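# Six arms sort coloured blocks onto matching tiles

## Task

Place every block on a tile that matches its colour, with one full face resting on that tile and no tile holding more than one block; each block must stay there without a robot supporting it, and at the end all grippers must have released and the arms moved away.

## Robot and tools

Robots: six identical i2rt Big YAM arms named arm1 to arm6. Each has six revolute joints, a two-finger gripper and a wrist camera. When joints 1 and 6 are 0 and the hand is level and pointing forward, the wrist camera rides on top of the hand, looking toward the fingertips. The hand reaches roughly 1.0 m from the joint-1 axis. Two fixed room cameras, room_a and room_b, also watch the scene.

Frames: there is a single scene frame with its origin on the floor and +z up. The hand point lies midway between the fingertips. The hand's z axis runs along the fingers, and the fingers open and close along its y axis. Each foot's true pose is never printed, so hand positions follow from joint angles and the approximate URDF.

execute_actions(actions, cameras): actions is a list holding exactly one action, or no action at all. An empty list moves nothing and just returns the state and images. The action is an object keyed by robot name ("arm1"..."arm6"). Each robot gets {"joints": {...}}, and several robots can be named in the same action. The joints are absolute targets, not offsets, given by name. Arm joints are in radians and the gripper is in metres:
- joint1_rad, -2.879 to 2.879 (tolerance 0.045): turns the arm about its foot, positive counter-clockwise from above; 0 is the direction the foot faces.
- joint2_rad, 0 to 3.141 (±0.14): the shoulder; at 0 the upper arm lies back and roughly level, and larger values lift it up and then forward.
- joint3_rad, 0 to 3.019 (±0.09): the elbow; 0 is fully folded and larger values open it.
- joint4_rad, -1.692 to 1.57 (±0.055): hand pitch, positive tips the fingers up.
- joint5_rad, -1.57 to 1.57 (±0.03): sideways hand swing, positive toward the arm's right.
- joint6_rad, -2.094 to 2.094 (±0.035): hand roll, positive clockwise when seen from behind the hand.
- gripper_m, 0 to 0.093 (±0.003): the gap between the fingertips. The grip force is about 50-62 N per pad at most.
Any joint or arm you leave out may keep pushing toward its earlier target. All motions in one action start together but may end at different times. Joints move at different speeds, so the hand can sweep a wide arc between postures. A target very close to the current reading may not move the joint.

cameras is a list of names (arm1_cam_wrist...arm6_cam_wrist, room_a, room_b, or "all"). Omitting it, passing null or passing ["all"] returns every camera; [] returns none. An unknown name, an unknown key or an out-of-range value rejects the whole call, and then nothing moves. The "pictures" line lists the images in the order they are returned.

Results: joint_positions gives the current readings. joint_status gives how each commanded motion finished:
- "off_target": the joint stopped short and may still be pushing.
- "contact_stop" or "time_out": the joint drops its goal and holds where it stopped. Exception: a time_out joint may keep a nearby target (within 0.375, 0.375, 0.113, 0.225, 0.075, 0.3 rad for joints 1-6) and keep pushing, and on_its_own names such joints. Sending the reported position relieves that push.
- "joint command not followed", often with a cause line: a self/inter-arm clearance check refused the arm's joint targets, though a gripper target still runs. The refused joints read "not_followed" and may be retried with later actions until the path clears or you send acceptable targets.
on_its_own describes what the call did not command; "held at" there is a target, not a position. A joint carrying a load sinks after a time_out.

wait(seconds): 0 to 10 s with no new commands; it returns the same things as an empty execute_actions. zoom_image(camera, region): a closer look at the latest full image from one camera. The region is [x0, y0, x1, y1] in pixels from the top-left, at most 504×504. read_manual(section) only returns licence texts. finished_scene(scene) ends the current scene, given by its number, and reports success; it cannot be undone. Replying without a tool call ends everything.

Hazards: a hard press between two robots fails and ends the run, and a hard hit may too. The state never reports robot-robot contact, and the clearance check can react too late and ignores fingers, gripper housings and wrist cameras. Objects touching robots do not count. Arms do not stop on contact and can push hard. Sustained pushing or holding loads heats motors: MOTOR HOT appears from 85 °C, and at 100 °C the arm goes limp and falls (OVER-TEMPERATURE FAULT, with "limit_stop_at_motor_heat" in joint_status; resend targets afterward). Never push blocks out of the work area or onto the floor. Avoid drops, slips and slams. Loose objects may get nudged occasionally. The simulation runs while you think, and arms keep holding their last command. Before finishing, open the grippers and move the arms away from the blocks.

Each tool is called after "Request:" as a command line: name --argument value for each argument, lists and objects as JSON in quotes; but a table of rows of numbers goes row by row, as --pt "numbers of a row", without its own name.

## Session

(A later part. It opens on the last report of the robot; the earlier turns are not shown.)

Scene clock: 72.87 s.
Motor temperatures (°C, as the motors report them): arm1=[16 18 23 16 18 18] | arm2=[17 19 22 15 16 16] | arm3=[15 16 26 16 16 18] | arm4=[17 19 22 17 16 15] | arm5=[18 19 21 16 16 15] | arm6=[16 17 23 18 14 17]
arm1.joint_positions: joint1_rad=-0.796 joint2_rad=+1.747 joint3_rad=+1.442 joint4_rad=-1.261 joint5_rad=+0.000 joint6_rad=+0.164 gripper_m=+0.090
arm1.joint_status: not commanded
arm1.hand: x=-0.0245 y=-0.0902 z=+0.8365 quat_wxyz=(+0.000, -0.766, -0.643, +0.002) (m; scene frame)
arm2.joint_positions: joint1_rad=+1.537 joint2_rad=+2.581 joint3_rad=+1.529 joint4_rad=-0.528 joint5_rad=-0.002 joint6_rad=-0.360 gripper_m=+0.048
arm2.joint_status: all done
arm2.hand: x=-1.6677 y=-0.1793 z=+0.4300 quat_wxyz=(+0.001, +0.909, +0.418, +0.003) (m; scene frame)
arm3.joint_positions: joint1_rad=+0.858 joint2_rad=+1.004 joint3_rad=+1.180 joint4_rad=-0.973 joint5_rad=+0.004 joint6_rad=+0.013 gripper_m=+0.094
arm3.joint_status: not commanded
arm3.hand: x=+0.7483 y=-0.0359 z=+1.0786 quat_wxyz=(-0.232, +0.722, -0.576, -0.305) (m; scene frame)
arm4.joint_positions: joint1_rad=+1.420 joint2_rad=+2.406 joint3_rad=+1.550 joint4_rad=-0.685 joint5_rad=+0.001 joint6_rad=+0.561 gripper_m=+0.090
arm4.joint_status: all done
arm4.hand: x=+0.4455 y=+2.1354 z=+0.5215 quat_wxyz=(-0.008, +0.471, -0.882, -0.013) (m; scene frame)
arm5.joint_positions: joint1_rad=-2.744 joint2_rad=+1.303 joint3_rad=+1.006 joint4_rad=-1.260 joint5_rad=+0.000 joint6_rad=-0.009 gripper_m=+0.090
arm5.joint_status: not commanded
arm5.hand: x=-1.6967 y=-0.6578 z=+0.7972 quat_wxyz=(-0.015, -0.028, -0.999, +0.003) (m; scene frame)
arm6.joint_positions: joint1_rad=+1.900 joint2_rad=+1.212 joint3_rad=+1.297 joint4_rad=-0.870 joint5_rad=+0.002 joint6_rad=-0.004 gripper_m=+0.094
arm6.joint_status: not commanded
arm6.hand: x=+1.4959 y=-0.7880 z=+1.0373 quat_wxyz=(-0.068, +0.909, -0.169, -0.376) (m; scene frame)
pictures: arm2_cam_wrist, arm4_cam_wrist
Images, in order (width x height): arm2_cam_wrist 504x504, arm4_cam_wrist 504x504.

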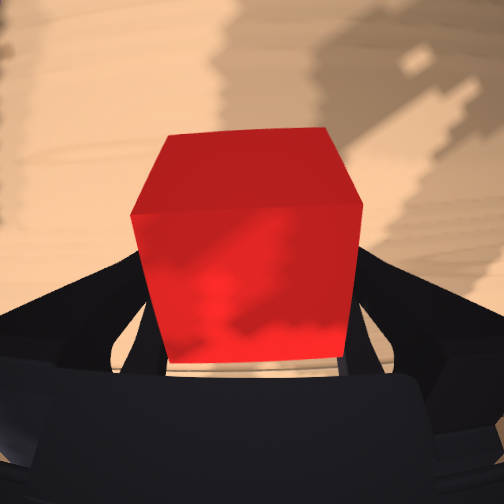

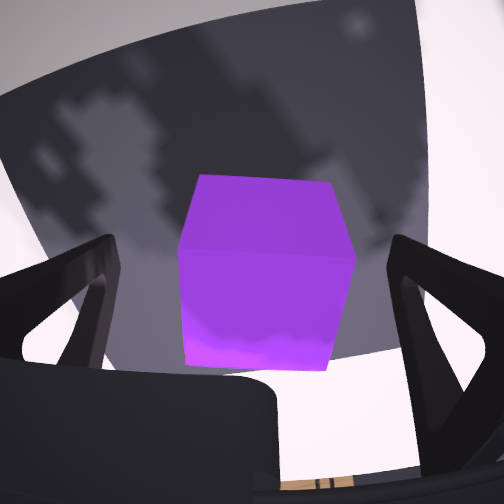

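Request:
execute_actions --actions '[{"arm4":{"joints":{"joint3_rad":1.51}},"arm2":{"joints":{"joint2_rad":2.62}}}]' --cameras '["arm4_cam_wrist"]'

Request:
execute_actions --actions '[{"arm4":{"joints":{"gripper_m":0.015}},"arm2":{"joints":{"gripper_m":0.09}}}]' --cameras '["arm4_cam_wrist","arm2_cam_wrist"]'

Request:
execute_actions --actions '[{"arm4":{"joints":{"joint2_rad":1.9,"joint3_rad":1.4,"joint4_rad":-1.07}},"arm2":{"joints":{"joint2_rad":1.6,"joint3_rad":1.4,"joint4_rad":-1.1,"joint6_rad":0}}}]' --cameras '["arm4_cam_wrist","room_b"]'

Scene clock: 75.33 s.
Motor temperatures (°C, as the motors report them): arm1=[16 18 23 16 18 18] | arm2=[17 20 22 14 16 16] | arm3=[15 16 26 16 16 18] | arm4=[17 19 21 17 16 15] | arm5=[18 19 21 16 16 15] | arm6=[16 17 23 18 14 17]
arm1.joint_positions: joint1_rad=-0.796 joint2_rad=+1.747 joint3_rad=+1.442 joint4_rad=-1.261 joint5_rad=+0.000 joint6_rad=+0.164 gripper_m=+0.090
arm1.joint_status: not commanded
arm1.hand: x=-0.0245 y=-0.0902 z=+0.8365 quat_wxyz=(+0.000, -0.766, -0.643, +0.002) (m; scene frame)
arm2.joint_positions: joint1_rad=+1.537 joint2_rad=+2.595 joint3_rad=+1.529 joint4_rad=-0.528 joint5_rad=-0.002 joint6_rad=-0.360 gripper_m=+0.048
arm2.joint_status: all done
arm2.hand: x=-1.6624 y=-0.1764 z=+0.4226 quat_wxyz=(+0.000, +0.909, +0.418, +0.010) (m; scene frame)
arm3.joint_positions: joint1_rad=+0.858 joint2_rad=+1.004 joint3_rad=+1.180 joint4_rad=-0.973 joint5_rad=+0.004 joint6_rad=+0.013 gripper_m=+0.094
arm3.joint_status: not commanded
arm3.hand: x=+0.7483 y=-0.0359 z=+1.0786 quat_wxyz=(-0.232, +0.722, -0.576, -0.305) (m; scene frame)
arm4.joint_positions: joint1_rad=+1.420 joint2_rad=+2.400 joint3_rad=+1.529 joint4_rad=-0.683 joint5_rad=+0.002 joint6_rad=+0.561 gripper_m=+0.090
arm4.joint_status: all done
arm4.hand: x=+0.4454 y=+2.1267 z=+0.5198 quat_wxyz=(-0.005, +0.471, -0.882, -0.007) (m; scene frame)
arm5.joint_positions: joint1_rad=-2.744 joint2_rad=+1.303 joint3_rad=+1.006 joint4_rad=-1.260 joint5_rad=+0.000 joint6_rad=-0.009 gripper_m=+0.090
arm5.joint_status: not commanded
arm5.hand: x=-1.6967 y=-0.6578 z=+0.7972 quat_wxyz=(-0.015, -0.028, -0.999, +0.003) (m; scene frame)
arm6.joint_positions: joint1_rad=+1.900 joint2_rad=+1.212 joint3_rad=+1.297 joint4_rad=-0.870 joint5_rad=+0.002 joint6_rad=-0.004 gripper_m=+0.094
arm6.joint_status: not commanded
arm6.hand: x=+1.4959 y=-0.7880 z=+1.0373 quat_wxyz=(-0.068, +0.909, -0.169, -0.376) (m; scene frame)
pictures: arm4_cam_wrist
Images, in order (width x height): arm4_cam_wrist 504x504.

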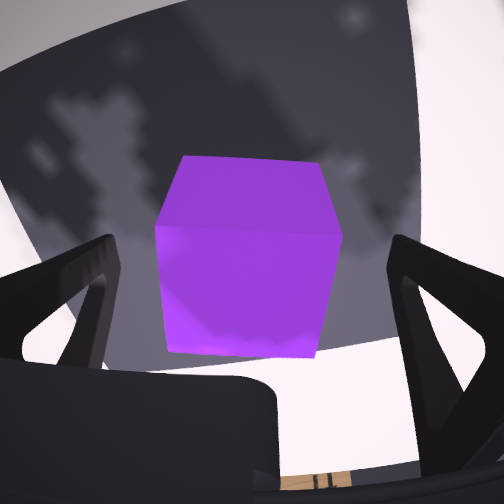

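Scene clock: 76.00 s.
Motor temperatures (°C, as the motors report them): arm1=[16 18 23 16 18 18] | arm2=[17 20 22 14 16 16] | arm3=[15 16 26 16 16 18] | arm4=[17 19 21 17 16 15] | arm5=[18 19 21 16 16 15] | arm6=[16 17 23 18 14 17]
arm1.joint_positions: joint1_rad=-0.796 joint2_rad=+1.747 joint3_rad=+1.442 joint4_rad=-1.261 joint5_rad=+0.000 joint6_rad=+0.164 gripper_m=+0.090
arm1.joint_status: not commanded
arm1.hand: x=-0.0245 y=-0.0902 z=+0.8365 quat_wxyz=(+0.000, -0.766, -0.643, +0.002) (m; scene frame)
arm2.joint_positions: joint1_rad=+1.537 joint2_rad=+2.595 joint3_rad=+1.529 joint4_rad=-0.528 joint5_rad=-0.002 joint6_rad=-0.360 gripper_m=+0.090
arm2.joint_status: all done
arm2.hand: x=-1.6624 y=-0.1764 z=+0.4226 quat_wxyz=(+0.000, +0.909, +0.418, +0.010) (m; scene frame)
arm3.joint_positions: joint1_rad=+0.858 joint2_rad=+1.004 joint3_rad=+1.180 joint4_rad=-0.973 joint5_rad=+0.004 joint6_rad=+0.013 gripper_m=+0.094
arm3.joint_status: not commanded
arm3.hand: x=+0.7483 y=-0.0359 z=+1.0786 quat_wxyz=(-0.232, +0.722, -0.576, -0.305) (m; scene frame)
arm4.joint_positions: joint1_rad=+1.419 joint2_rad=+2.398 joint3_rad=+1.524 joint4_rad=-0.683 joint5_rad=+0.004 joint6_rad=+0.562 gripper_m=+0.037
arm4.joint_status: gripper_m off_target (ended at +0.037, target +0.015)
arm4.hand: x=+0.4463 y=+2.1247 z=+0.5195 quat_wxyz=(-0.005, +0.471, -0.882, -0.005) (m; scene frame)
arm5.joint_positions: joint1_rad=-2.744 joint2_rad=+1.303 joint3_rad=+1.006 joint4_rad=-1.260 joint5_rad=+0.000 joint6_rad=-0.009 gripper_m=+0.090
arm5.joint_status: not commanded
arm5.hand: x=-1.6967 y=-0.6578 z=+0.7972 quat_wxyz=(-0.015, -0.028, -0.999, +0.003) (m; scene frame)
arm6.joint_positions: joint1_rad=+1.900 joint2_rad=+1.212 joint3_rad=+1.297 joint4_rad=-0.870 joint5_rad=+0.002 joint6_rad=-0.004 gripper_m=+0.094
arm6.joint_status: not commanded
arm6.hand: x=+1.4959 y=-0.7880 z=+1.0373 quat_wxyz=(-0.068, +0.909, -0.169, -0.376) (m; scene frame)
pictures: arm2_cam_wrist, arm4_cam_wrist
Images, in order (width x height): arm2_cam_wrist 504x504, arm4_cam_wrist 504x504.

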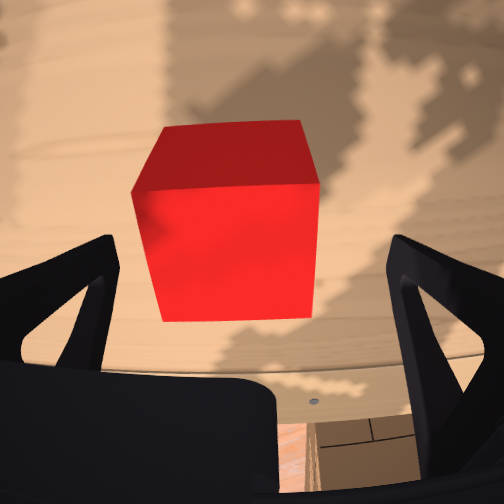

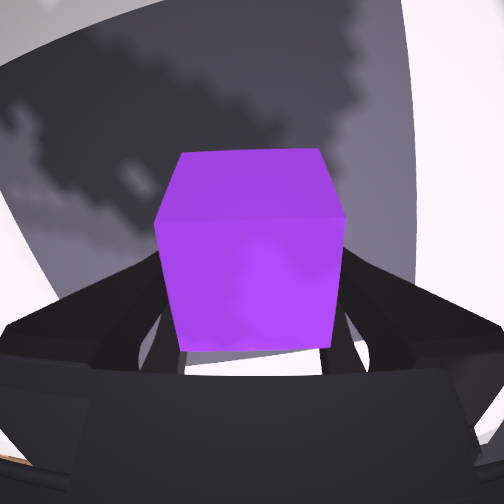

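Scene clock: 77.73 s.
Motor temperatures (°C, as the motors report them): arm1=[16 18 23 16 18 18] | arm2=[17 20 22 14 16 16] | arm3=[15 16 26 16 16 18] | arm4=[17 19 21 17 16 15] | arm5=[18 19 21 16 16 15] | arm6=[16 17 23 18 14 17]
arm1.joint_positions: joint1_rad=-0.796 joint2_rad=+1.747 joint3_rad=+1.442 joint4_rad=-1.261 joint5_rad=+0.000 joint6_rad=+0.164 gripper_m=+0.090
arm1.joint_status: not commanded
arm1.hand: x=-0.0245 y=-0.0902 z=+0.8365 quat_wxyz=(+0.000, -0.766, -0.643, +0.002) (m; scene frame)
arm2.joint_positions: joint1_rad=+1.537 joint2_rad=+1.581 joint3_rad=+1.401 joint4_rad=-1.091 joint5_rad=-0.002 joint6_rad=-0.012 gripper_m=+0.090
arm2.joint_status: all done
arm2.hand: x=-1.6458 y=-0.1671 z=+0.9382 quat_wxyz=(+0.038, +0.956, +0.251, -0.146) (m; scene frame)
arm3.joint_positions: joint1_rad=+0.858 joint2_rad=+1.004 joint3_rad=+1.180 joint4_rad=-0.973 joint5_rad=+0.004 joint6_rad=+0.013 gripper_m=+0.094
arm3.joint_status: not commanded
arm3.hand: x=+0.7483 y=-0.0359 z=+1.0786 quat_wxyz=(-0.232, +0.722, -0.576, -0.305) (m; scene frame)
arm4.joint_positions: joint1_rad=+1.419 joint2_rad=+1.898 joint3_rad=+1.388 joint4_rad=-1.063 joint5_rad=+0.003 joint6_rad=+0.562 gripper_m=+0.037
arm4.joint_status: all done
arm4.hand: x=+0.4446 y=+2.0705 z=+0.7563 quat_wxyz=(-0.001, +0.471, -0.882, +0.002) (m; scene frame)
arm5.joint_positions: joint1_rad=-2.744 joint2_rad=+1.303 joint3_rad=+1.006 joint4_rad=-1.260 joint5_rad=+0.000 joint6_rad=-0.009 gripper_m=+0.090
arm5.joint_status: not commanded
arm5.hand: x=-1.6967 y=-0.6578 z=+0.7972 quat_wxyz=(-0.015, -0.028, -0.999, +0.003) (m; scene frame)
arm6.joint_positions: joint1_rad=+1.900 joint2_rad=+1.212 joint3_rad=+1.297 joint4_rad=-0.870 joint5_rad=+0.002 joint6_rad=-0.004 gripper_m=+0.094
arm6.joint_status: not commanded
arm6.hand: x=+1.4959 y=-0.7880 z=+1.0373 quat_wxyz=(-0.068, +0.909, -0.169, -0.376) (m; scene frame)
pictures: arm4_cam_wrist, room_b
Images, in order (width x height): arm4_cam_wrist 504x504, room_b 672x504.

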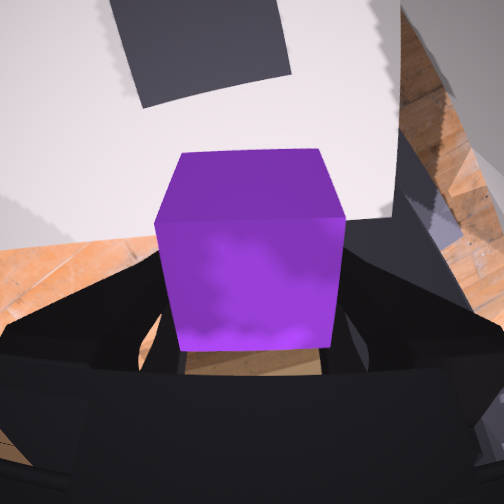

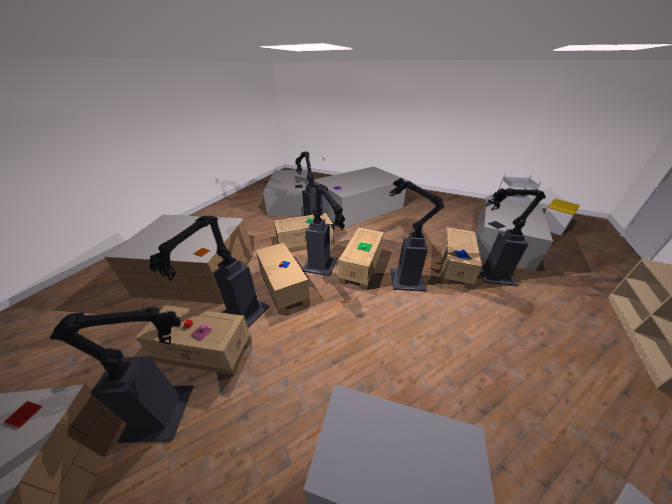

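Request:
execute_actions --actions '[{"arm4":{"joints":{"joint1_rad":-0.095,"joint2_rad":1.83,"joint3_rad":1.3,"joint4_rad":-1.03,"joint6_rad":0}},"arm2":{"joints":{"joint1_rad":-0.15}},"arm5":{"joints":{"joint1_rad":-1.81,"joint2_rad":2.18,"joint3_rad":1.54,"joint4_rad":-0.9}}}]' --cameras '["arm2_cam_wrist","arm4_cam_wrist","arm5_cam_wrist"]'

Scene clock: 82.00 s.
Motor temperatures (°C, as the motors report them): arm1=[16 18 24 16 18 18] | arm2=[17 19 22 14 16 16] | arm3=[15 16 26 16 16 18] | arm4=[17 19 21 17 16 15] | arm5=[18 19 21 16 16 15] | arm6=[16 17 23 18 14 17]
arm1.joint_positions: joint1_rad=-0.796 joint2_rad=+1.747 joint3_rad=+1.442 joint4_rad=-1.261 joint5_rad=+0.000 joint6_rad=+0.164 gripper_m=+0.090
arm1.joint_status: not commanded
arm1.hand: x=-0.0245 y=-0.0902 z=+0.8365 quat_wxyz=(+0.000, -0.766, -0.643, +0.002) (m; scene frame)
arm2.joint_positions: joint1_rad=-0.151 joint2_rad=+1.592 joint3_rad=+1.401 joint4_rad=-1.091 joint5_rad=+0.001 joint6_rad=-0.010 gripper_m=+0.090
arm2.joint_status: all done
arm2.hand: x=-1.3737 y=+0.5967 z=+0.9307 quat_wxyz=(-0.080, +0.823, -0.549, -0.119) (m; scene frame)
arm3.joint_positions: joint1_rad=+0.858 joint2_rad=+1.004 joint3_rad=+1.180 joint4_rad=-0.973 joint5_rad=+0.004 joint6_rad=+0.013 gripper_m=+0.094
arm3.joint_status: not commanded
arm3.hand: x=+0.7483 y=-0.0359 z=+1.0786 quat_wxyz=(-0.232, +0.722, -0.576, -0.305) (m; scene frame)
arm4.joint_positions: joint1_rad=-0.101 joint2_rad=+1.856 joint3_rad=+1.295 joint4_rad=-1.029 joint5_rad=+0.001 joint6_rad=+0.009 gripper_m=+0.038
arm4.joint_status: all done
arm4.hand: x=+0.9400 y=+1.5402 z=+0.7472 quat_wxyz=(+0.010, +0.006, -1.000, +0.001) (m; scene frame)
arm5.joint_positions: joint1_rad=-1.804 joint2_rad=+2.190 joint3_rad=+1.519 joint4_rad=-0.896 joint5_rad=-0.002 joint6_rad=-0.009 gripper_m=+0.090
arm5.joint_status: all done
arm5.hand: x=-1.6653 y=-0.1771 z=+0.5553 quat_wxyz=(-0.008, +0.428, -0.904, +0.004) (m; scene frame)
arm6.joint_positions: joint1_rad=+1.900 joint2_rad=+1.212 joint3_rad=+1.297 joint4_rad=-0.870 joint5_rad=+0.002 joint6_rad=-0.004 gripper_m=+0.094
arm6.joint_status: not commanded
arm6.hand: x=+1.4959 y=-0.7880 z=+1.0373 quat_wxyz=(-0.068, +0.909, -0.169, -0.376) (m; scene frame)
pictures: arm2_cam_wrist, arm4_cam_wrist, arm5_cam_wrist
Images, in order (width x height): arm2_cam_wrist 504x504, arm4_cam_wrist 504x504, arm5_cam_wrist 504x504.

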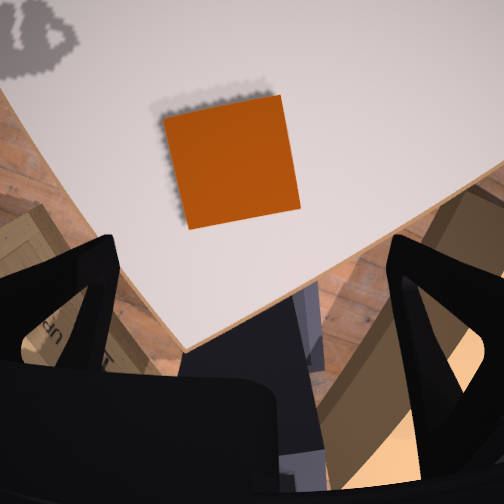

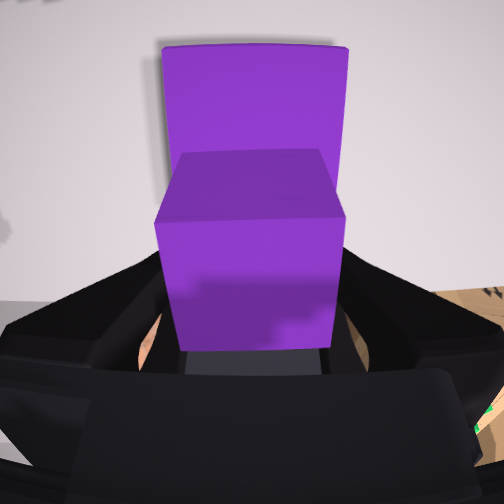

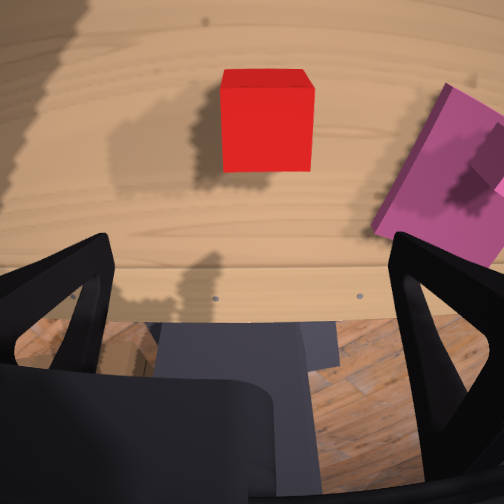

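Request:
execute_actions --actions '[{"arm4":{"joints":{"joint2_rad":2.045,"joint3_rad":1.15,"joint4_rad":-0.65}},"arm2":{"joints":{"joint1_rad":-1.9,"joint4_rad":-1.3}},"arm5":{"joints":{"joint1_rad":-1.83,"joint2_rad":2.46,"joint3_rad":1.58,"joint4_rad":-0.67}}}]' --cameras '["arm4_cam_wrist","arm5_cam_wrist"]'

Scene clock: 85.67 s.
Motor temperatures (°C, as the motors report them): arm1=[16 18 24 16 18 18] | arm2=[17 19 22 14 16 16] | arm3=[15 16 26 16 16 18] | arm4=[17 19 21 17 16 15] | arm5=[18 19 21 16 16 15] | arm6=[16 17 24 18 14 17]
arm1.joint_positions: joint1_rad=-0.796 joint2_rad=+1.747 joint3_rad=+1.442 joint4_rad=-1.261 joint5_rad=+0.000 joint6_rad=+0.164 gripper_m=+0.090
arm1.joint_status: not commanded
arm1.hand: x=-0.0245 y=-0.0902 z=+0.8365 quat_wxyz=(+0.000, -0.766, -0.643, +0.002) (m; scene frame)
arm2.joint_positions: joint1_rad=-1.901 joint2_rad=+1.592 joint3_rad=+1.401 joint4_rad=-1.291 joint5_rad=+0.000 joint6_rad=-0.009 gripper_m=+0.090
arm2.joint_status: all done
arm2.hand: x=-0.6863 y=+0.1936 z=+0.9205 quat_wxyz=(-0.043, +0.107, -0.993, -0.003) (m; scene frame)
arm3.joint_positions: joint1_rad=+0.858 joint2_rad=+1.004 joint3_rad=+1.180 joint4_rad=-0.973 joint5_rad=+0.004 joint6_rad=+0.013 gripper_m=+0.094
arm3.joint_status: not commanded
arm3.hand: x=+0.7483 y=-0.0359 z=+1.0786 quat_wxyz=(-0.232, +0.722, -0.576, -0.305) (m; scene frame)
arm4.joint_positions: joint1_rad=-0.101 joint2_rad=+2.058 joint3_rad=+1.133 joint4_rad=-0.659 joint5_rad=+0.000 joint6_rad=+0.009 gripper_m=+0.037
arm4.joint_status: all done
arm4.hand: x=+0.9133 y=+1.5399 z=+0.6035 quat_wxyz=(+0.007, +0.006, -1.000, +0.000) (m; scene frame)
arm5.joint_positions: joint1_rad=-1.820 joint2_rad=+2.471 joint3_rad=+1.568 joint4_rad=-0.680 joint5_rad=-0.002 joint6_rad=-0.008 gripper_m=+0.090
arm5.joint_status: all done
arm5.hand: x=-1.6572 y=-0.1859 z=+0.4065 quat_wxyz=(-0.001, +0.420, -0.907, +0.007) (m; scene frame)
arm6.joint_positions: joint1_rad=+1.900 joint2_rad=+1.212 joint3_rad=+1.297 joint4_rad=-0.870 joint5_rad=+0.002 joint6_rad=-0.004 gripper_m=+0.094
arm6.joint_status: not commanded
arm6.hand: x=+1.4959 y=-0.7880 z=+1.0373 quat_wxyz=(-0.068, +0.909, -0.169, -0.376) (m; scene frame)
pictures: arm4_cam_wrist, arm5_cam_wrist
Images, in order (width x height): arm4_cam_wrist 504x504, arm5_cam_wrist 504x504.

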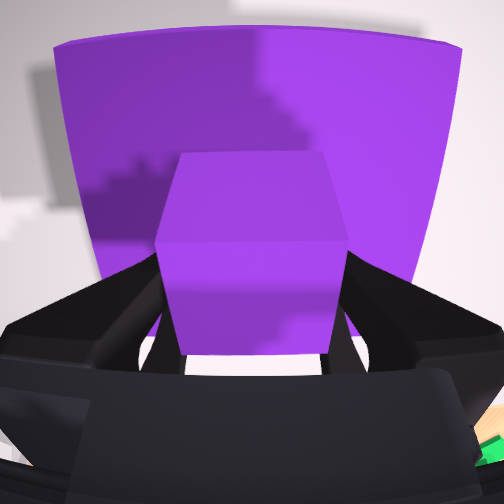

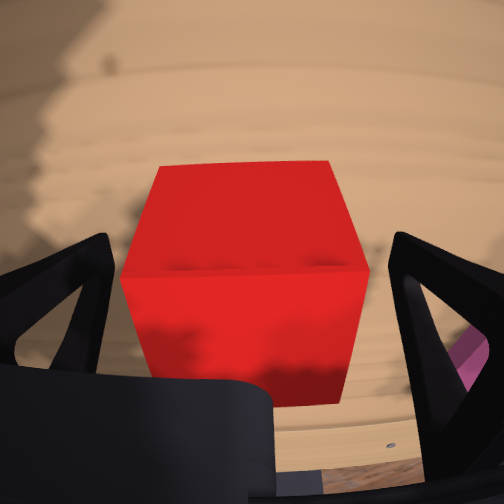

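Request:
execute_actions --actions '[{"arm4":{"joints":{"joint3_rad":1.2}},"arm2":{"joints":{"joint2_rad":2.63,"joint3_rad":1.62,"joint4_rad":-0.535}},"arm5":{"joints":{"gripper_m":0.025}}}]' --cameras '["arm2_cam_wrist","arm4_cam_wrist","arm5_cam_wrist"]'

Scene clock: 88.23 s.
Motor temperatures (°C, as the motors report them): arm1=[16 18 24 16 18 18] | arm2=[17 19 22 14 16 16] | arm3=[15 16 26 16 16 18] | arm4=[17 19 21 17 16 15] | arm5=[18 19 21 16 16 15] | arm6=[16 17 24 18 14 17]
arm1.joint_positions: joint1_rad=-0.796 joint2_rad=+1.747 joint3_rad=+1.442 joint4_rad=-1.261 joint5_rad=+0.000 joint6_rad=+0.164 gripper_m=+0.090
arm1.joint_status: not commanded
arm1.hand: x=-0.0245 y=-0.0902 z=+0.8365 quat_wxyz=(+0.000, -0.766, -0.643, +0.002) (m; scene frame)
arm2.joint_positions: joint1_rad=-1.898 joint2_rad=+2.621 joint3_rad=+1.598 joint4_rad=-0.543 joint5_rad=+0.002 joint6_rad=-0.011 gripper_m=+0.090
arm2.joint_status: all done
arm2.hand: x=-0.5999 y=+0.2128 z=+0.4182 quat_wxyz=(-0.001, +0.110, -0.994, +0.001) (m; scene frame)
arm3.joint_positions: joint1_rad=+0.858 joint2_rad=+1.004 joint3_rad=+1.180 joint4_rad=-0.973 joint5_rad=+0.004 joint6_rad=+0.013 gripper_m=+0.094
arm3.joint_status: not commanded
arm3.hand: x=+0.7483 y=-0.0359 z=+1.0786 quat_wxyz=(-0.232, +0.722, -0.576, -0.305) (m; scene frame)
arm4.joint_positions: joint1_rad=-0.101 joint2_rad=+2.058 joint3_rad=+1.169 joint4_rad=-0.657 joint5_rad=+0.000 joint6_rad=+0.009 gripper_m=+0.037
arm4.joint_status: all done
arm4.hand: x=+0.9335 y=+1.5403 z=+0.6120 quat_wxyz=(-0.012, +0.006, -1.000, +0.000) (m; scene frame)
arm5.joint_positions: joint1_rad=-1.820 joint2_rad=+2.471 joint3_rad=+1.568 joint4_rad=-0.680 joint5_rad=-0.002 joint6_rad=-0.007 gripper_m=+0.047
arm5.joint_status: gripper_m off_target (ended at +0.047, target +0.025)
arm5.hand: x=-1.6571 y=-0.1858 z=+0.4065 quat_wxyz=(-0.001, +0.420, -0.907, +0.007) (m; scene frame)
arm6.joint_positions: joint1_rad=+1.900 joint2_rad=+1.212 joint3_rad=+1.297 joint4_rad=-0.870 joint5_rad=+0.002 joint6_rad=-0.004 gripper_m=+0.094
arm6.joint_status: not commanded
arm6.hand: x=+1.4959 y=-0.7880 z=+1.0373 quat_wxyz=(-0.068, +0.909, -0.169, -0.376) (m; scene frame)
pictures: arm2_cam_wrist, arm4_cam_wrist, arm5_cam_wrist
Images, in order (width x height): arm2_cam_wrist 504x504, arm4_cam_wrist 504x504, arm5_cam_wrist 504x504.

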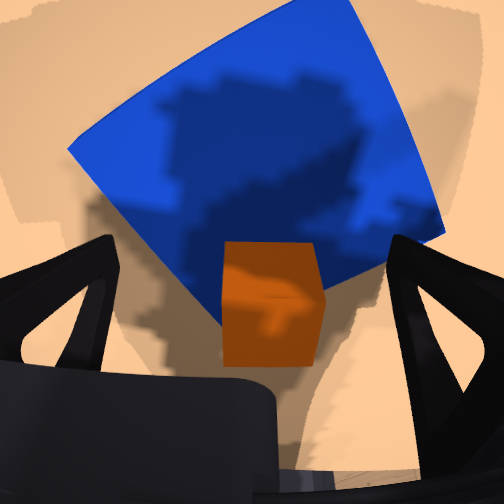

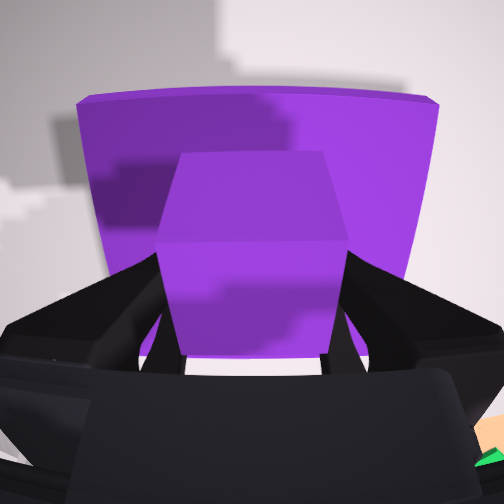

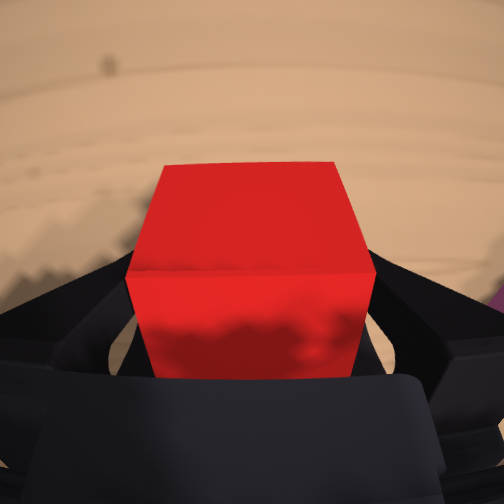

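Request:
execute_actions --actions '[{"arm4":{"joints":{"joint2_rad":2.09}},"arm2":{"joints":{"joint3_rad":1.51,"joint4_rad":-0.45}},"arm5":{"joints":{"joint2_rad":1.8,"joint3_rad":1.45,"joint4_rad":-1.2}}}]' --cameras '["arm2_cam_wrist"]'

Scene clock: 90.73 s.
Motor temperatures (°C, as the motors report them): arm1=[16 18 24 16 18 18] | arm2=[17 20 22 14 16 16] | arm3=[15 16 26 16 16 18] | arm4=[17 19 21 17 16 15] | arm5=[18 20 21 16 16 15] | arm6=[16 17 24 18 14 17]
arm1.joint_positions: joint1_rad=-0.796 joint2_rad=+1.747 joint3_rad=+1.442 joint4_rad=-1.261 joint5_rad=+0.000 joint6_rad=+0.164 gripper_m=+0.090
arm1.joint_status: not commanded
arm1.hand: x=-0.0245 y=-0.0902 z=+0.8365 quat_wxyz=(+0.000, -0.766, -0.643, +0.002) (m; scene frame)
arm2.joint_positions: joint1_rad=-1.898 joint2_rad=+2.616 joint3_rad=+1.506 joint4_rad=-0.459 joint5_rad=+0.002 joint6_rad=-0.011 gripper_m=+0.090
arm2.joint_status: all done
arm2.hand: x=-0.6298 y=+0.2064 z=+0.4040 quat_wxyz=(+0.000, +0.110, -0.994, +0.002) (m; scene frame)
arm3.joint_positions: joint1_rad=+0.858 joint2_rad=+1.004 joint3_rad=+1.180 joint4_rad=-0.973 joint5_rad=+0.004 joint6_rad=+0.013 gripper_m=+0.094
arm3.joint_status: not commanded
arm3.hand: x=+0.7483 y=-0.0359 z=+1.0786 quat_wxyz=(-0.232, +0.722, -0.576, -0.305) (m; scene frame)
arm4.joint_positions: joint1_rad=-0.101 joint2_rad=+2.083 joint3_rad=+1.169 joint4_rad=-0.657 joint5_rad=+0.000 joint6_rad=+0.009 gripper_m=+0.037
arm4.joint_status: all done
arm4.hand: x=+0.9275 y=+1.5402 z=+0.6002 quat_wxyz=(+0.000, +0.006, -1.000, +0.000) (m; scene frame)
arm5.joint_positions: joint1_rad=-1.820 joint2_rad=+1.783 joint3_rad=+1.435 joint4_rad=-1.190 joint5_rad=-0.002 joint6_rad=-0.007 gripper_m=+0.047
arm5.joint_status: all done
arm5.hand: x=-1.7014 y=-0.2290 z=+0.7499 quat_wxyz=(-0.021, +0.420, -0.907, -0.002) (m; scene frame)
arm6.joint_positions: joint1_rad=+1.900 joint2_rad=+1.212 joint3_rad=+1.297 joint4_rad=-0.870 joint5_rad=+0.002 joint6_rad=-0.004 gripper_m=+0.094
arm6.joint_status: not commanded
arm6.hand: x=+1.4959 y=-0.7880 z=+1.0373 quat_wxyz=(-0.068, +0.909, -0.169, -0.376) (m; scene frame)
pictures: arm2_cam_wrist
Images, in order (width x height): arm2_cam_wrist 504x504.

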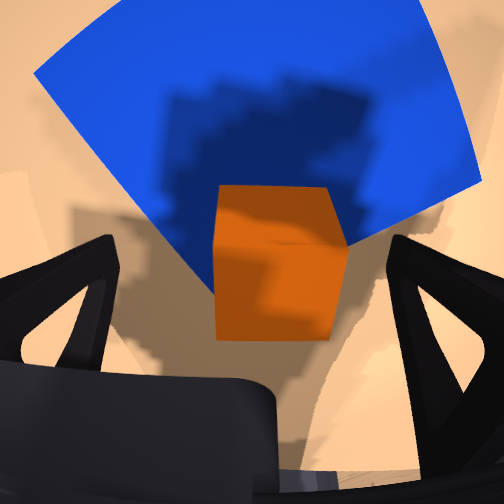

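Request:
execute_actions --actions '[{"arm4":{"joints":{"gripper_m":0.09}},"arm2":{"joints":{"joint2_rad":2.595,"joint3_rad":1.465,"joint4_rad":-0.45}},"arm5":{"joints":{"joint1_rad":0.385,"joint6_rad":-0.85}}}]' --cameras '["arm2_cam_wrist","arm4_cam_wrist","arm5_cam_wrist"]'

Request:
execute_actions --actions '[{"arm4":{"joints":{"joint2_rad":1.6,"joint3_rad":1.3,"joint4_rad":-1.0}},"arm2":{"joints":{"gripper_m":0.01}},"arm5":{"joints":{"joint2_rad":2.0,"joint3_rad":1.44,"joint4_rad":-1.0}}}]' --cameras '["arm2_cam_wrist","arm4_cam_wrist","arm5_cam_wrist"]'

Scene clock: 94.90 s.
Motor temperatures (°C, as the motors report them): arm1=[16 18 24 16 18 18] | arm2=[17 20 21 14 16 16] | arm3=[15 16 27 16 16 18] | arm4=[17 19 21 17 16 15] | arm5=[18 19 22 16 16 15] | arm6=[16 17 24 18 14 17]
arm1.joint_positions: joint1_rad=-0.796 joint2_rad=+1.747 joint3_rad=+1.442 joint4_rad=-1.261 joint5_rad=+0.000 joint6_rad=+0.164 gripper_m=+0.090
arm1.joint_status: not commanded
arm1.hand: x=-0.0245 y=-0.0902 z=+0.8365 quat_wxyz=(+0.000, -0.766, -0.643, +0.002) (m; scene frame)
arm2.joint_positions: joint1_rad=-1.898 joint2_rad=+2.599 joint3_rad=+1.469 joint4_rad=-0.456 joint5_rad=+0.002 joint6_rad=-0.011 gripper_m=+0.090
arm2.joint_status: all done
arm2.hand: x=-0.6432 y=+0.2036 z=+0.4069 quat_wxyz=(+0.009, +0.110, -0.994, +0.003) (m; scene frame)
arm3.joint_positions: joint1_rad=+0.858 joint2_rad=+1.004 joint3_rad=+1.180 joint4_rad=-0.973 joint5_rad=+0.004 joint6_rad=+0.013 gripper_m=+0.094
arm3.joint_status: not commanded
arm3.hand: x=+0.7483 y=-0.0359 z=+1.0786 quat_wxyz=(-0.232, +0.722, -0.576, -0.305) (m; scene frame)
arm4.joint_positions: joint1_rad=-0.101 joint2_rad=+2.083 joint3_rad=+1.169 joint4_rad=-0.657 joint5_rad=+0.000 joint6_rad=+0.009 gripper_m=+0.090
arm4.joint_status: all done
arm4.hand: x=+0.9275 y=+1.5402 z=+0.6002 quat_wxyz=(+0.000, +0.006, -1.000, +0.000) (m; scene frame)
arm5.joint_positions: joint1_rad=+0.392 joint2_rad=+1.788 joint3_rad=+1.435 joint4_rad=-1.190 joint5_rad=-0.001 joint6_rad=-0.837 gripper_m=+0.047
arm5.joint_status: all done
arm5.hand: x=-2.5845 y=-0.5966 z=+0.7343 quat_wxyz=(+0.000, +0.927, +0.374, -0.006) (m; scene frame)
arm6.joint_positions: joint1_rad=+1.900 joint2_rad=+1.212 joint3_rad=+1.297 joint4_rad=-0.870 joint5_rad=+0.002 joint6_rad=-0.004 gripper_m=+0.094
arm6.joint_status: not commanded
arm6.hand: x=+1.4959 y=-0.7880 z=+1.0373 quat_wxyz=(-0.068, +0.909, -0.169, -0.376) (m; scene frame)
pictures: arm2_cam_wrist, arm4_cam_wrist, arm5_cam_wrist
Images, in order (width x height): arm2_cam_wrist 504x504, arm4_cam_wrist 504x504, arm5_cam_wrist 504x504.

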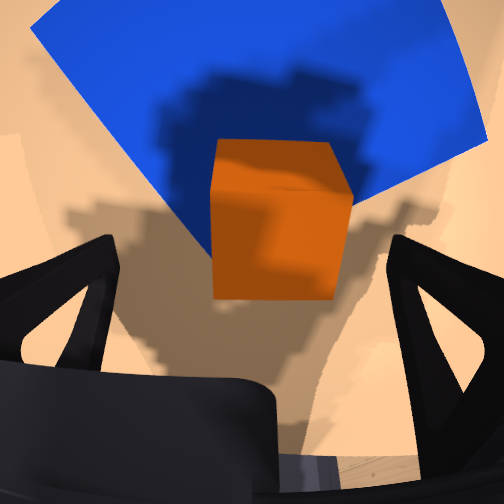

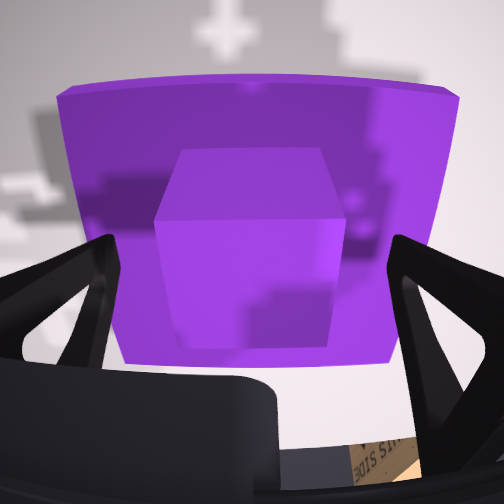

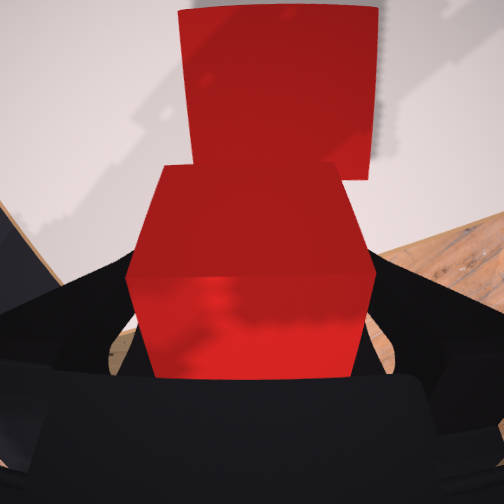

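Scene clock: 96.30 s.
Motor temperatures (°C, as the motors report them): arm1=[16 18 24 16 18 18] | arm2=[17 20 21 14 16 16] | arm3=[15 16 27 16 16 18] | arm4=[17 19 22 17 16 15] | arm5=[18 19 22 16 16 15] | arm6=[16 17 24 18 14 17]
arm1.joint_positions: joint1_rad=-0.796 joint2_rad=+1.747 joint3_rad=+1.442 joint4_rad=-1.261 joint5_rad=+0.000 joint6_rad=+0.164 gripper_m=+0.090
arm1.joint_status: not commanded
arm1.hand: x=-0.0245 y=-0.0902 z=+0.8365 quat_wxyz=(+0.000, -0.766, -0.643, +0.002) (m; scene frame)
arm2.joint_positions: joint1_rad=-1.898 joint2_rad=+2.599 joint3_rad=+1.469 joint4_rad=-0.456 joint5_rad=+0.002 joint6_rad=-0.010 gripper_m=+0.031
arm2.joint_status: gripper_m off_target (ended at +0.031, target +0.010)
arm2.hand: x=-0.6432 y=+0.2037 z=+0.4069 quat_wxyz=(+0.009, +0.109, -0.994, +0.002) (m; scene frame)
arm3.joint_positions: joint1_rad=+0.858 joint2_rad=+1.004 joint3_rad=+1.180 joint4_rad=-0.973 joint5_rad=+0.004 joint6_rad=+0.013 gripper_m=+0.094
arm3.joint_status: not commanded
arm3.hand: x=+0.7483 y=-0.0359 z=+1.0786 quat_wxyz=(-0.232, +0.722, -0.576, -0.305) (m; scene frame)
arm4.joint_positions: joint1_rad=-0.101 joint2_rad=+1.592 joint3_rad=+1.280 joint4_rad=-0.993 joint5_rad=+0.000 joint6_rad=+0.009 gripper_m=+0.090
arm4.joint_status: all done
arm4.hand: x=+0.9539 y=+1.5407 z=+0.8745 quat_wxyz=(-0.132, +0.006, -0.991, -0.002) (m; scene frame)
arm5.joint_positions: joint1_rad=+0.392 joint2_rad=+2.016 joint3_rad=+1.427 joint4_rad=-1.010 joint5_rad=-0.001 joint6_rad=-0.837 gripper_m=+0.047
arm5.joint_status: all done
arm5.hand: x=-2.6043 y=-0.5957 z=+0.6110 quat_wxyz=(+0.012, +0.927, +0.374, +0.019) (m; scene frame)
arm6.joint_positions: joint1_rad=+1.900 joint2_rad=+1.212 joint3_rad=+1.297 joint4_rad=-0.870 joint5_rad=+0.002 joint6_rad=-0.004 gripper_m=+0.094
arm6.joint_status: not commanded
arm6.hand: x=+1.4959 y=-0.7880 z=+1.0373 quat_wxyz=(-0.068, +0.909, -0.169, -0.376) (m; scene frame)
pictures: arm2_cam_wrist, arm4_cam_wrist, arm5_cam_wrist
Images, in order (width x height): arm2_cam_wrist 504x504, arm4_cam_wrist 504x504, arm5_cam_wrist 504x504.

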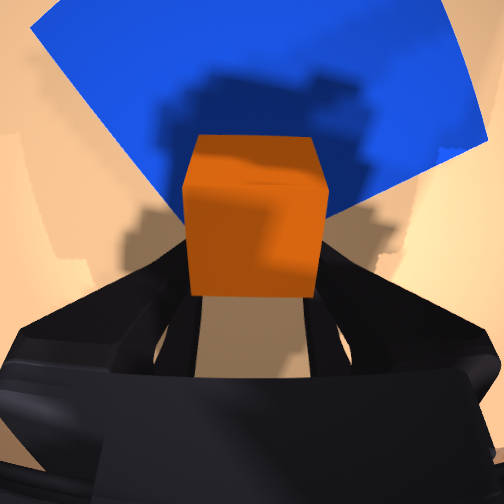

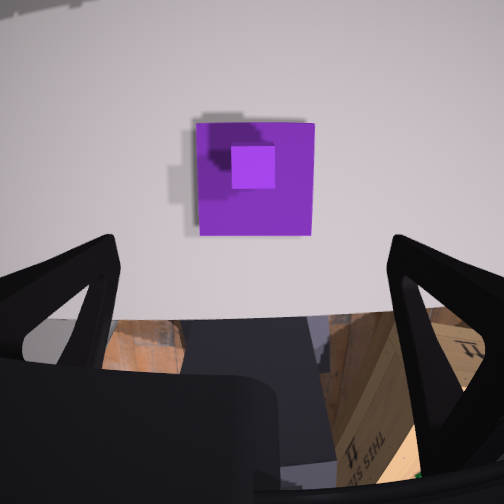

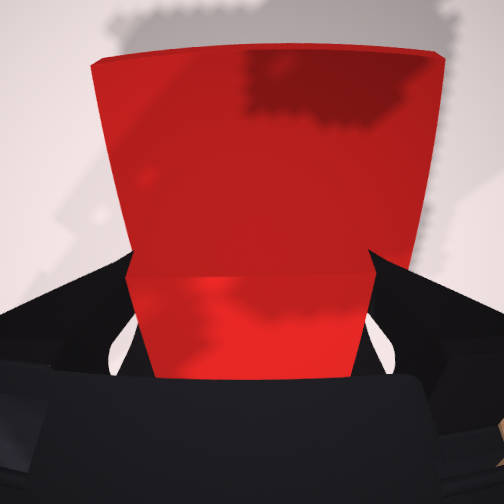

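Request:
execute_actions --actions '[{"arm2":{"joints":{"joint2_rad":1.7,"joint3_rad":1.5,"joint4_rad":-1.35}},"arm5":{"joints":{"joint1_rad":0.42,"joint2_rad":2.06,"joint3_rad":1.48,"joint4_rad":-0.955}}}]' --cameras '["arm5_cam_wrist"]'

Request:
execute_actions --actions '[{"arm2":{"joints":{"joint1_rad":-0.115,"joint6_rad":-0.17}}}]' --cameras '["arm2_cam_wrist"]'

Scene clock: 99.40 s.
Motor temperatures (°C, as the motors report them): arm1=[16 18 24 16 18 18] | arm2=[17 20 21 14 16 16] | arm3=[15 16 27 16 16 18] | arm4=[17 19 22 17 16 15] | arm5=[18 20 22 16 16 15] | arm6=[16 17 24 18 14 17]
arm1.joint_positions: joint1_rad=-0.796 joint2_rad=+1.747 joint3_rad=+1.442 joint4_rad=-1.261 joint5_rad=+0.000 joint6_rad=+0.164 gripper_m=+0.090
arm1.joint_status: not commanded
arm1.hand: x=-0.0245 y=-0.0902 z=+0.8365 quat_wxyz=(+0.000, -0.766, -0.643, +0.002) (m; scene frame)
arm2.joint_positions: joint1_rad=-1.898 joint2_rad=+1.686 joint3_rad=+1.498 joint4_rad=-1.341 joint5_rad=+0.002 joint6_rad=-0.010 gripper_m=+0.031
arm2.joint_status: all done
arm2.hand: x=-0.6635 y=+0.2000 z=+0.9119 quat_wxyz=(-0.019, +0.109, -0.994, +0.000) (m; scene frame)
arm3.joint_positions: joint1_rad=+0.858 joint2_rad=+1.004 joint3_rad=+1.180 joint4_rad=-0.973 joint5_rad=+0.004 joint6_rad=+0.013 gripper_m=+0.094
arm3.joint_status: not commanded
arm3.hand: x=+0.7483 y=-0.0359 z=+1.0786 quat_wxyz=(-0.232, +0.722, -0.576, -0.305) (m; scene frame)
arm4.joint_positions: joint1_rad=-0.101 joint2_rad=+1.592 joint3_rad=+1.280 joint4_rad=-0.993 joint5_rad=+0.000 joint6_rad=+0.009 gripper_m=+0.090
arm4.joint_status: not commanded
arm4.hand: x=+0.9539 y=+1.5407 z=+0.8745 quat_wxyz=(-0.132, +0.006, -0.991, -0.002) (m; scene frame)
arm5.joint_positions: joint1_rad=+0.408 joint2_rad=+2.037 joint3_rad=+1.435 joint4_rad=-0.966 joint5_rad=-0.001 joint6_rad=-0.837 gripper_m=+0.047
arm5.joint_status: all done
arm5.hand: x=-2.6161 y=-0.6042 z=+0.6017 quat_wxyz=(+0.005, +0.924, +0.382, +0.005) (m; scene frame)
arm6.joint_positions: joint1_rad=+1.900 joint2_rad=+1.212 joint3_rad=+1.297 joint4_rad=-0.870 joint5_rad=+0.002 joint6_rad=-0.004 gripper_m=+0.094
arm6.joint_status: not commanded
arm6.hand: x=+1.4959 y=-0.7880 z=+1.0373 quat_wxyz=(-0.068, +0.909, -0.169, -0.376) (m; scene frame)
pictures: arm5_cam_wrist
Images, in order (width x height): arm5_cam_wrist 504x504.

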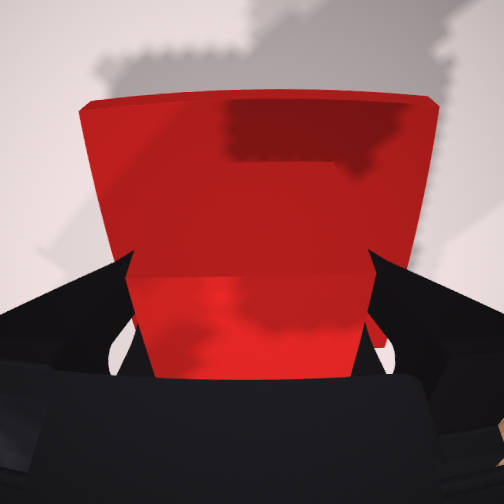

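Scene clock: 101.40 s.
Motor temperatures (°C, as the motors report them): arm1=[16 18 24 16 18 18] | arm2=[17 20 21 14 16 16] | arm3=[15 16 27 16 16 18] | arm4=[17 19 22 17 16 15] | arm5=[18 20 22 16 16 15] | arm6=[16 17 24 18 14 17]
arm1.joint_positions: joint1_rad=-0.796 joint2_rad=+1.747 joint3_rad=+1.442 joint4_rad=-1.261 joint5_rad=+0.000 joint6_rad=+0.164 gripper_m=+0.090
arm1.joint_status: not commanded
arm1.hand: x=-0.0245 y=-0.0902 z=+0.8365 quat_wxyz=(+0.000, -0.766, -0.643, +0.002) (m; scene frame)
arm2.joint_positions: joint1_rad=-0.112 joint2_rad=+1.692 joint3_rad=+1.498 joint4_rad=-1.341 joint5_rad=-0.001 joint6_rad=-0.160 gripper_m=+0.031
arm2.joint_status: all done
arm2.hand: x=-1.3836 y=+0.5659 z=+0.9100 quat_wxyz=(-0.009, +0.881, -0.473, -0.015) (m; scene frame)
arm3.joint_positions: joint1_rad=+0.858 joint2_rad=+1.004 joint3_rad=+1.180 joint4_rad=-0.973 joint5_rad=+0.004 joint6_rad=+0.013 gripper_m=+0.094
arm3.joint_status: not commanded
arm3.hand: x=+0.7483 y=-0.0359 z=+1.0786 quat_wxyz=(-0.232, +0.722, -0.576, -0.305) (m; scene frame)
arm4.joint_positions: joint1_rad=-0.101 joint2_rad=+1.592 joint3_rad=+1.280 joint4_rad=-0.993 joint5_rad=+0.000 joint6_rad=+0.009 gripper_m=+0.090
arm4.joint_status: not commanded
arm4.hand: x=+0.9539 y=+1.5407 z=+0.8745 quat_wxyz=(-0.132, +0.006, -0.991, -0.002) (m; scene frame)
arm5.joint_positions: joint1_rad=+0.408 joint2_rad=+2.037 joint3_rad=+1.435 joint4_rad=-0.966 joint5_rad=-0.001 joint6_rad=-0.837 gripper_m=+0.047
arm5.joint_status: not commanded
arm5.hand: x=-2.6161 y=-0.6042 z=+0.6017 quat_wxyz=(+0.005, +0.924, +0.382, +0.005) (m; scene frame)
arm6.joint_positions: joint1_rad=+1.900 joint2_rad=+1.212 joint3_rad=+1.297 joint4_rad=-0.870 joint5_rad=+0.002 joint6_rad=-0.004 gripper_m=+0.094
arm6.joint_status: not commanded
arm6.hand: x=+1.4959 y=-0.7880 z=+1.0373 quat_wxyz=(-0.068, +0.909, -0.169, -0.376) (m; scene frame)
pictures: arm2_cam_wrist
Images, in order (width x height): arm2_cam_wrist 504x504.

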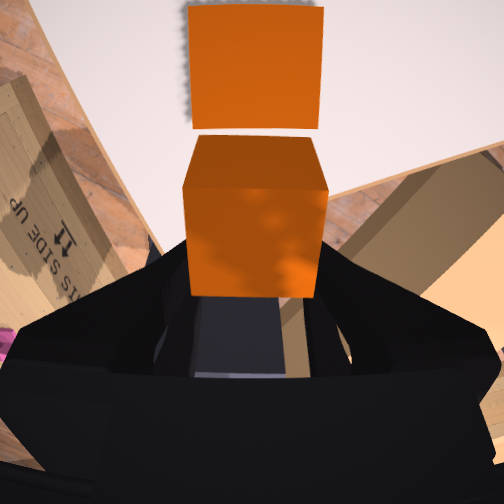

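Request:
execute_actions --actions '[{"arm2":{"joints":{"joint2_rad":1.935,"joint3_rad":1.315,"joint4_rad":-0.935}},"arm5":{"joints":{"joint2_rad":2.09}}}]' --cameras '["arm2_cam_wrist","arm5_cam_wrist"]'

Scene clock: 103.67 s.
Motor temperatures (°C, as the motors report them): arm1=[16 18 24 16 18 18] | arm2=[17 20 21 14 16 16] | arm3=[15 16 27 16 16 18] | arm4=[17 19 22 17 16 15] | arm5=[18 20 23 16 16 15] | arm6=[16 17 24 18 14 17]
arm1.joint_positions: joint1_rad=-0.796 joint2_rad=+1.747 joint3_rad=+1.442 joint4_rad=-1.261 joint5_rad=+0.000 joint6_rad=+0.164 gripper_m=+0.090
arm1.joint_status: not commanded
arm1.hand: x=-0.0245 y=-0.0902 z=+0.8365 quat_wxyz=(+0.000, -0.766, -0.643, +0.002) (m; scene frame)
arm2.joint_positions: joint1_rad=-0.112 joint2_rad=+1.927 joint3_rad=+1.295 joint4_rad=-0.944 joint5_rad=-0.001 joint6_rad=-0.160 gripper_m=+0.031
arm2.joint_status: all done
arm2.hand: x=-1.3866 y=+0.5713 z=+0.7218 quat_wxyz=(+0.003, +0.881, -0.473, +0.001) (m; scene frame)
arm3.joint_positions: joint1_rad=+0.858 joint2_rad=+1.004 joint3_rad=+1.180 joint4_rad=-0.973 joint5_rad=+0.004 joint6_rad=+0.013 gripper_m=+0.094
arm3.joint_status: not commanded
arm3.hand: x=+0.7483 y=-0.0359 z=+1.0786 quat_wxyz=(-0.232, +0.722, -0.576, -0.305) (m; scene frame)
arm4.joint_positions: joint1_rad=-0.101 joint2_rad=+1.592 joint3_rad=+1.280 joint4_rad=-0.993 joint5_rad=+0.000 joint6_rad=+0.009 gripper_m=+0.090
arm4.joint_status: not commanded
arm4.hand: x=+0.9539 y=+1.5407 z=+0.8745 quat_wxyz=(-0.132, +0.006, -0.991, -0.002) (m; scene frame)
arm5.joint_positions: joint1_rad=+0.408 joint2_rad=+2.072 joint3_rad=+1.437 joint4_rad=-0.966 joint5_rad=-0.001 joint6_rad=-0.837 gripper_m=+0.047
arm5.joint_status: all done
arm5.hand: x=-2.6111 y=-0.6046 z=+0.5837 quat_wxyz=(+0.012, +0.924, +0.382, +0.020) (m; scene frame)
arm6.joint_positions: joint1_rad=+1.900 joint2_rad=+1.212 joint3_rad=+1.297 joint4_rad=-0.870 joint5_rad=+0.002 joint6_rad=-0.004 gripper_m=+0.094
arm6.joint_status: not commanded
arm6.hand: x=+1.4959 y=-0.7880 z=+1.0373 quat_wxyz=(-0.068, +0.909, -0.169, -0.376) (m; scene frame)
pictures: arm2_cam_wrist, arm5_cam_wrist
Images, in order (width x height): arm2_cam_wrist 504x504, arm5_cam_wrist 504x504.

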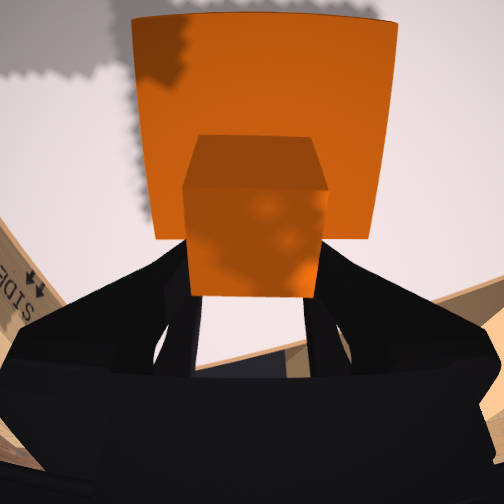

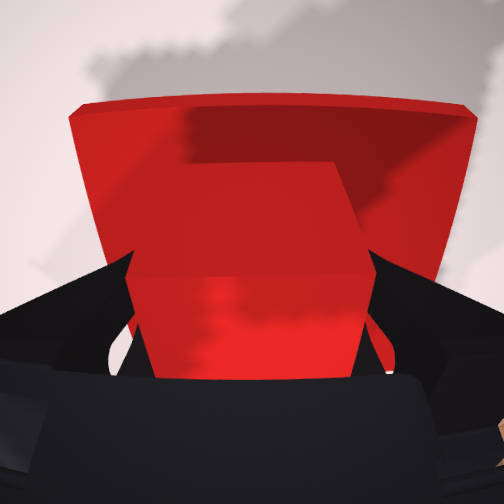

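Request:
execute_actions --actions '[{"arm2":{"joints":{"joint2_rad":2.075,"joint3_rad":1.33,"joint4_rad":-0.8}},"arm5":{"joints":{"gripper_m":0.09}}}]' --cameras '["arm2_cam_wrist","arm5_cam_wrist"]'

Scene clock: 105.67 s.
Motor temperatures (°C, as the motors report them): arm1=[16 18 24 16 18 18] | arm2=[17 20 21 14 16 16] | arm3=[15 16 27 16 16 18] | arm4=[17 19 23 17 16 15] | arm5=[18 20 23 16 16 15] | arm6=[16 17 24 18 14 17]
arm1.joint_positions: joint1_rad=-0.796 joint2_rad=+1.747 joint3_rad=+1.442 joint4_rad=-1.261 joint5_rad=+0.000 joint6_rad=+0.164 gripper_m=+0.090
arm1.joint_status: not commanded
arm1.hand: x=-0.0245 y=-0.0902 z=+0.8365 quat_wxyz=(+0.000, -0.766, -0.643, +0.002) (m; scene frame)
arm2.joint_positions: joint1_rad=-0.112 joint2_rad=+2.073 joint3_rad=+1.309 joint4_rad=-0.808 joint5_rad=-0.001 joint6_rad=-0.161 gripper_m=+0.031
arm2.joint_status: all done
arm2.hand: x=-1.3927 y=+0.5842 z=+0.6511 quat_wxyz=(+0.002, +0.881, -0.473, +0.000) (m; scene frame)
arm3.joint_positions: joint1_rad=+0.858 joint2_rad=+1.004 joint3_rad=+1.180 joint4_rad=-0.973 joint5_rad=+0.004 joint6_rad=+0.013 gripper_m=+0.094
arm3.joint_status: not commanded
arm3.hand: x=+0.7483 y=-0.0359 z=+1.0786 quat_wxyz=(-0.232, +0.722, -0.576, -0.305) (m; scene frame)
arm4.joint_positions: joint1_rad=-0.101 joint2_rad=+1.592 joint3_rad=+1.280 joint4_rad=-0.993 joint5_rad=+0.000 joint6_rad=+0.009 gripper_m=+0.090
arm4.joint_status: not commanded
arm4.hand: x=+0.9539 y=+1.5407 z=+0.8745 quat_wxyz=(-0.132, +0.006, -0.991, -0.002) (m; scene frame)
arm5.joint_positions: joint1_rad=+0.408 joint2_rad=+2.072 joint3_rad=+1.438 joint4_rad=-0.966 joint5_rad=-0.001 joint6_rad=-0.838 gripper_m=+0.090
arm5.joint_status: all done
arm5.hand: x=-2.6113 y=-0.6045 z=+0.5838 quat_wxyz=(+0.012, +0.924, +0.382, +0.019) (m; scene frame)
arm6.joint_positions: joint1_rad=+1.900 joint2_rad=+1.212 joint3_rad=+1.297 joint4_rad=-0.870 joint5_rad=+0.002 joint6_rad=-0.004 gripper_m=+0.094
arm6.joint_status: not commanded
arm6.hand: x=+1.4959 y=-0.7880 z=+1.0373 quat_wxyz=(-0.068, +0.909, -0.169, -0.376) (m; scene frame)
pictures: arm2_cam_wrist, arm5_cam_wrist
Images, in order (width x height): arm2_cam_wrist 504x504, arm5_cam_wrist 504x504.

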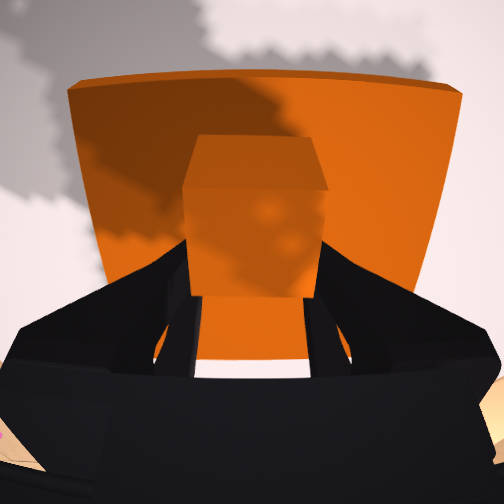

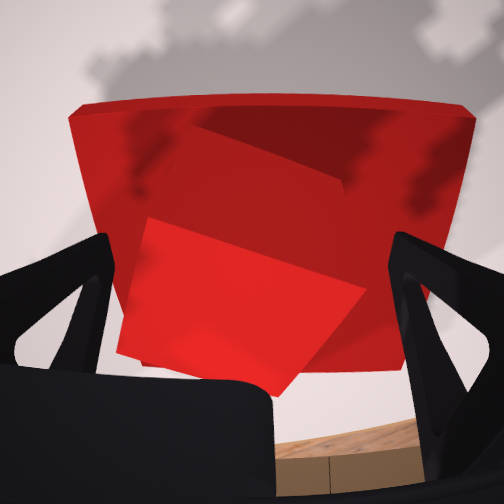

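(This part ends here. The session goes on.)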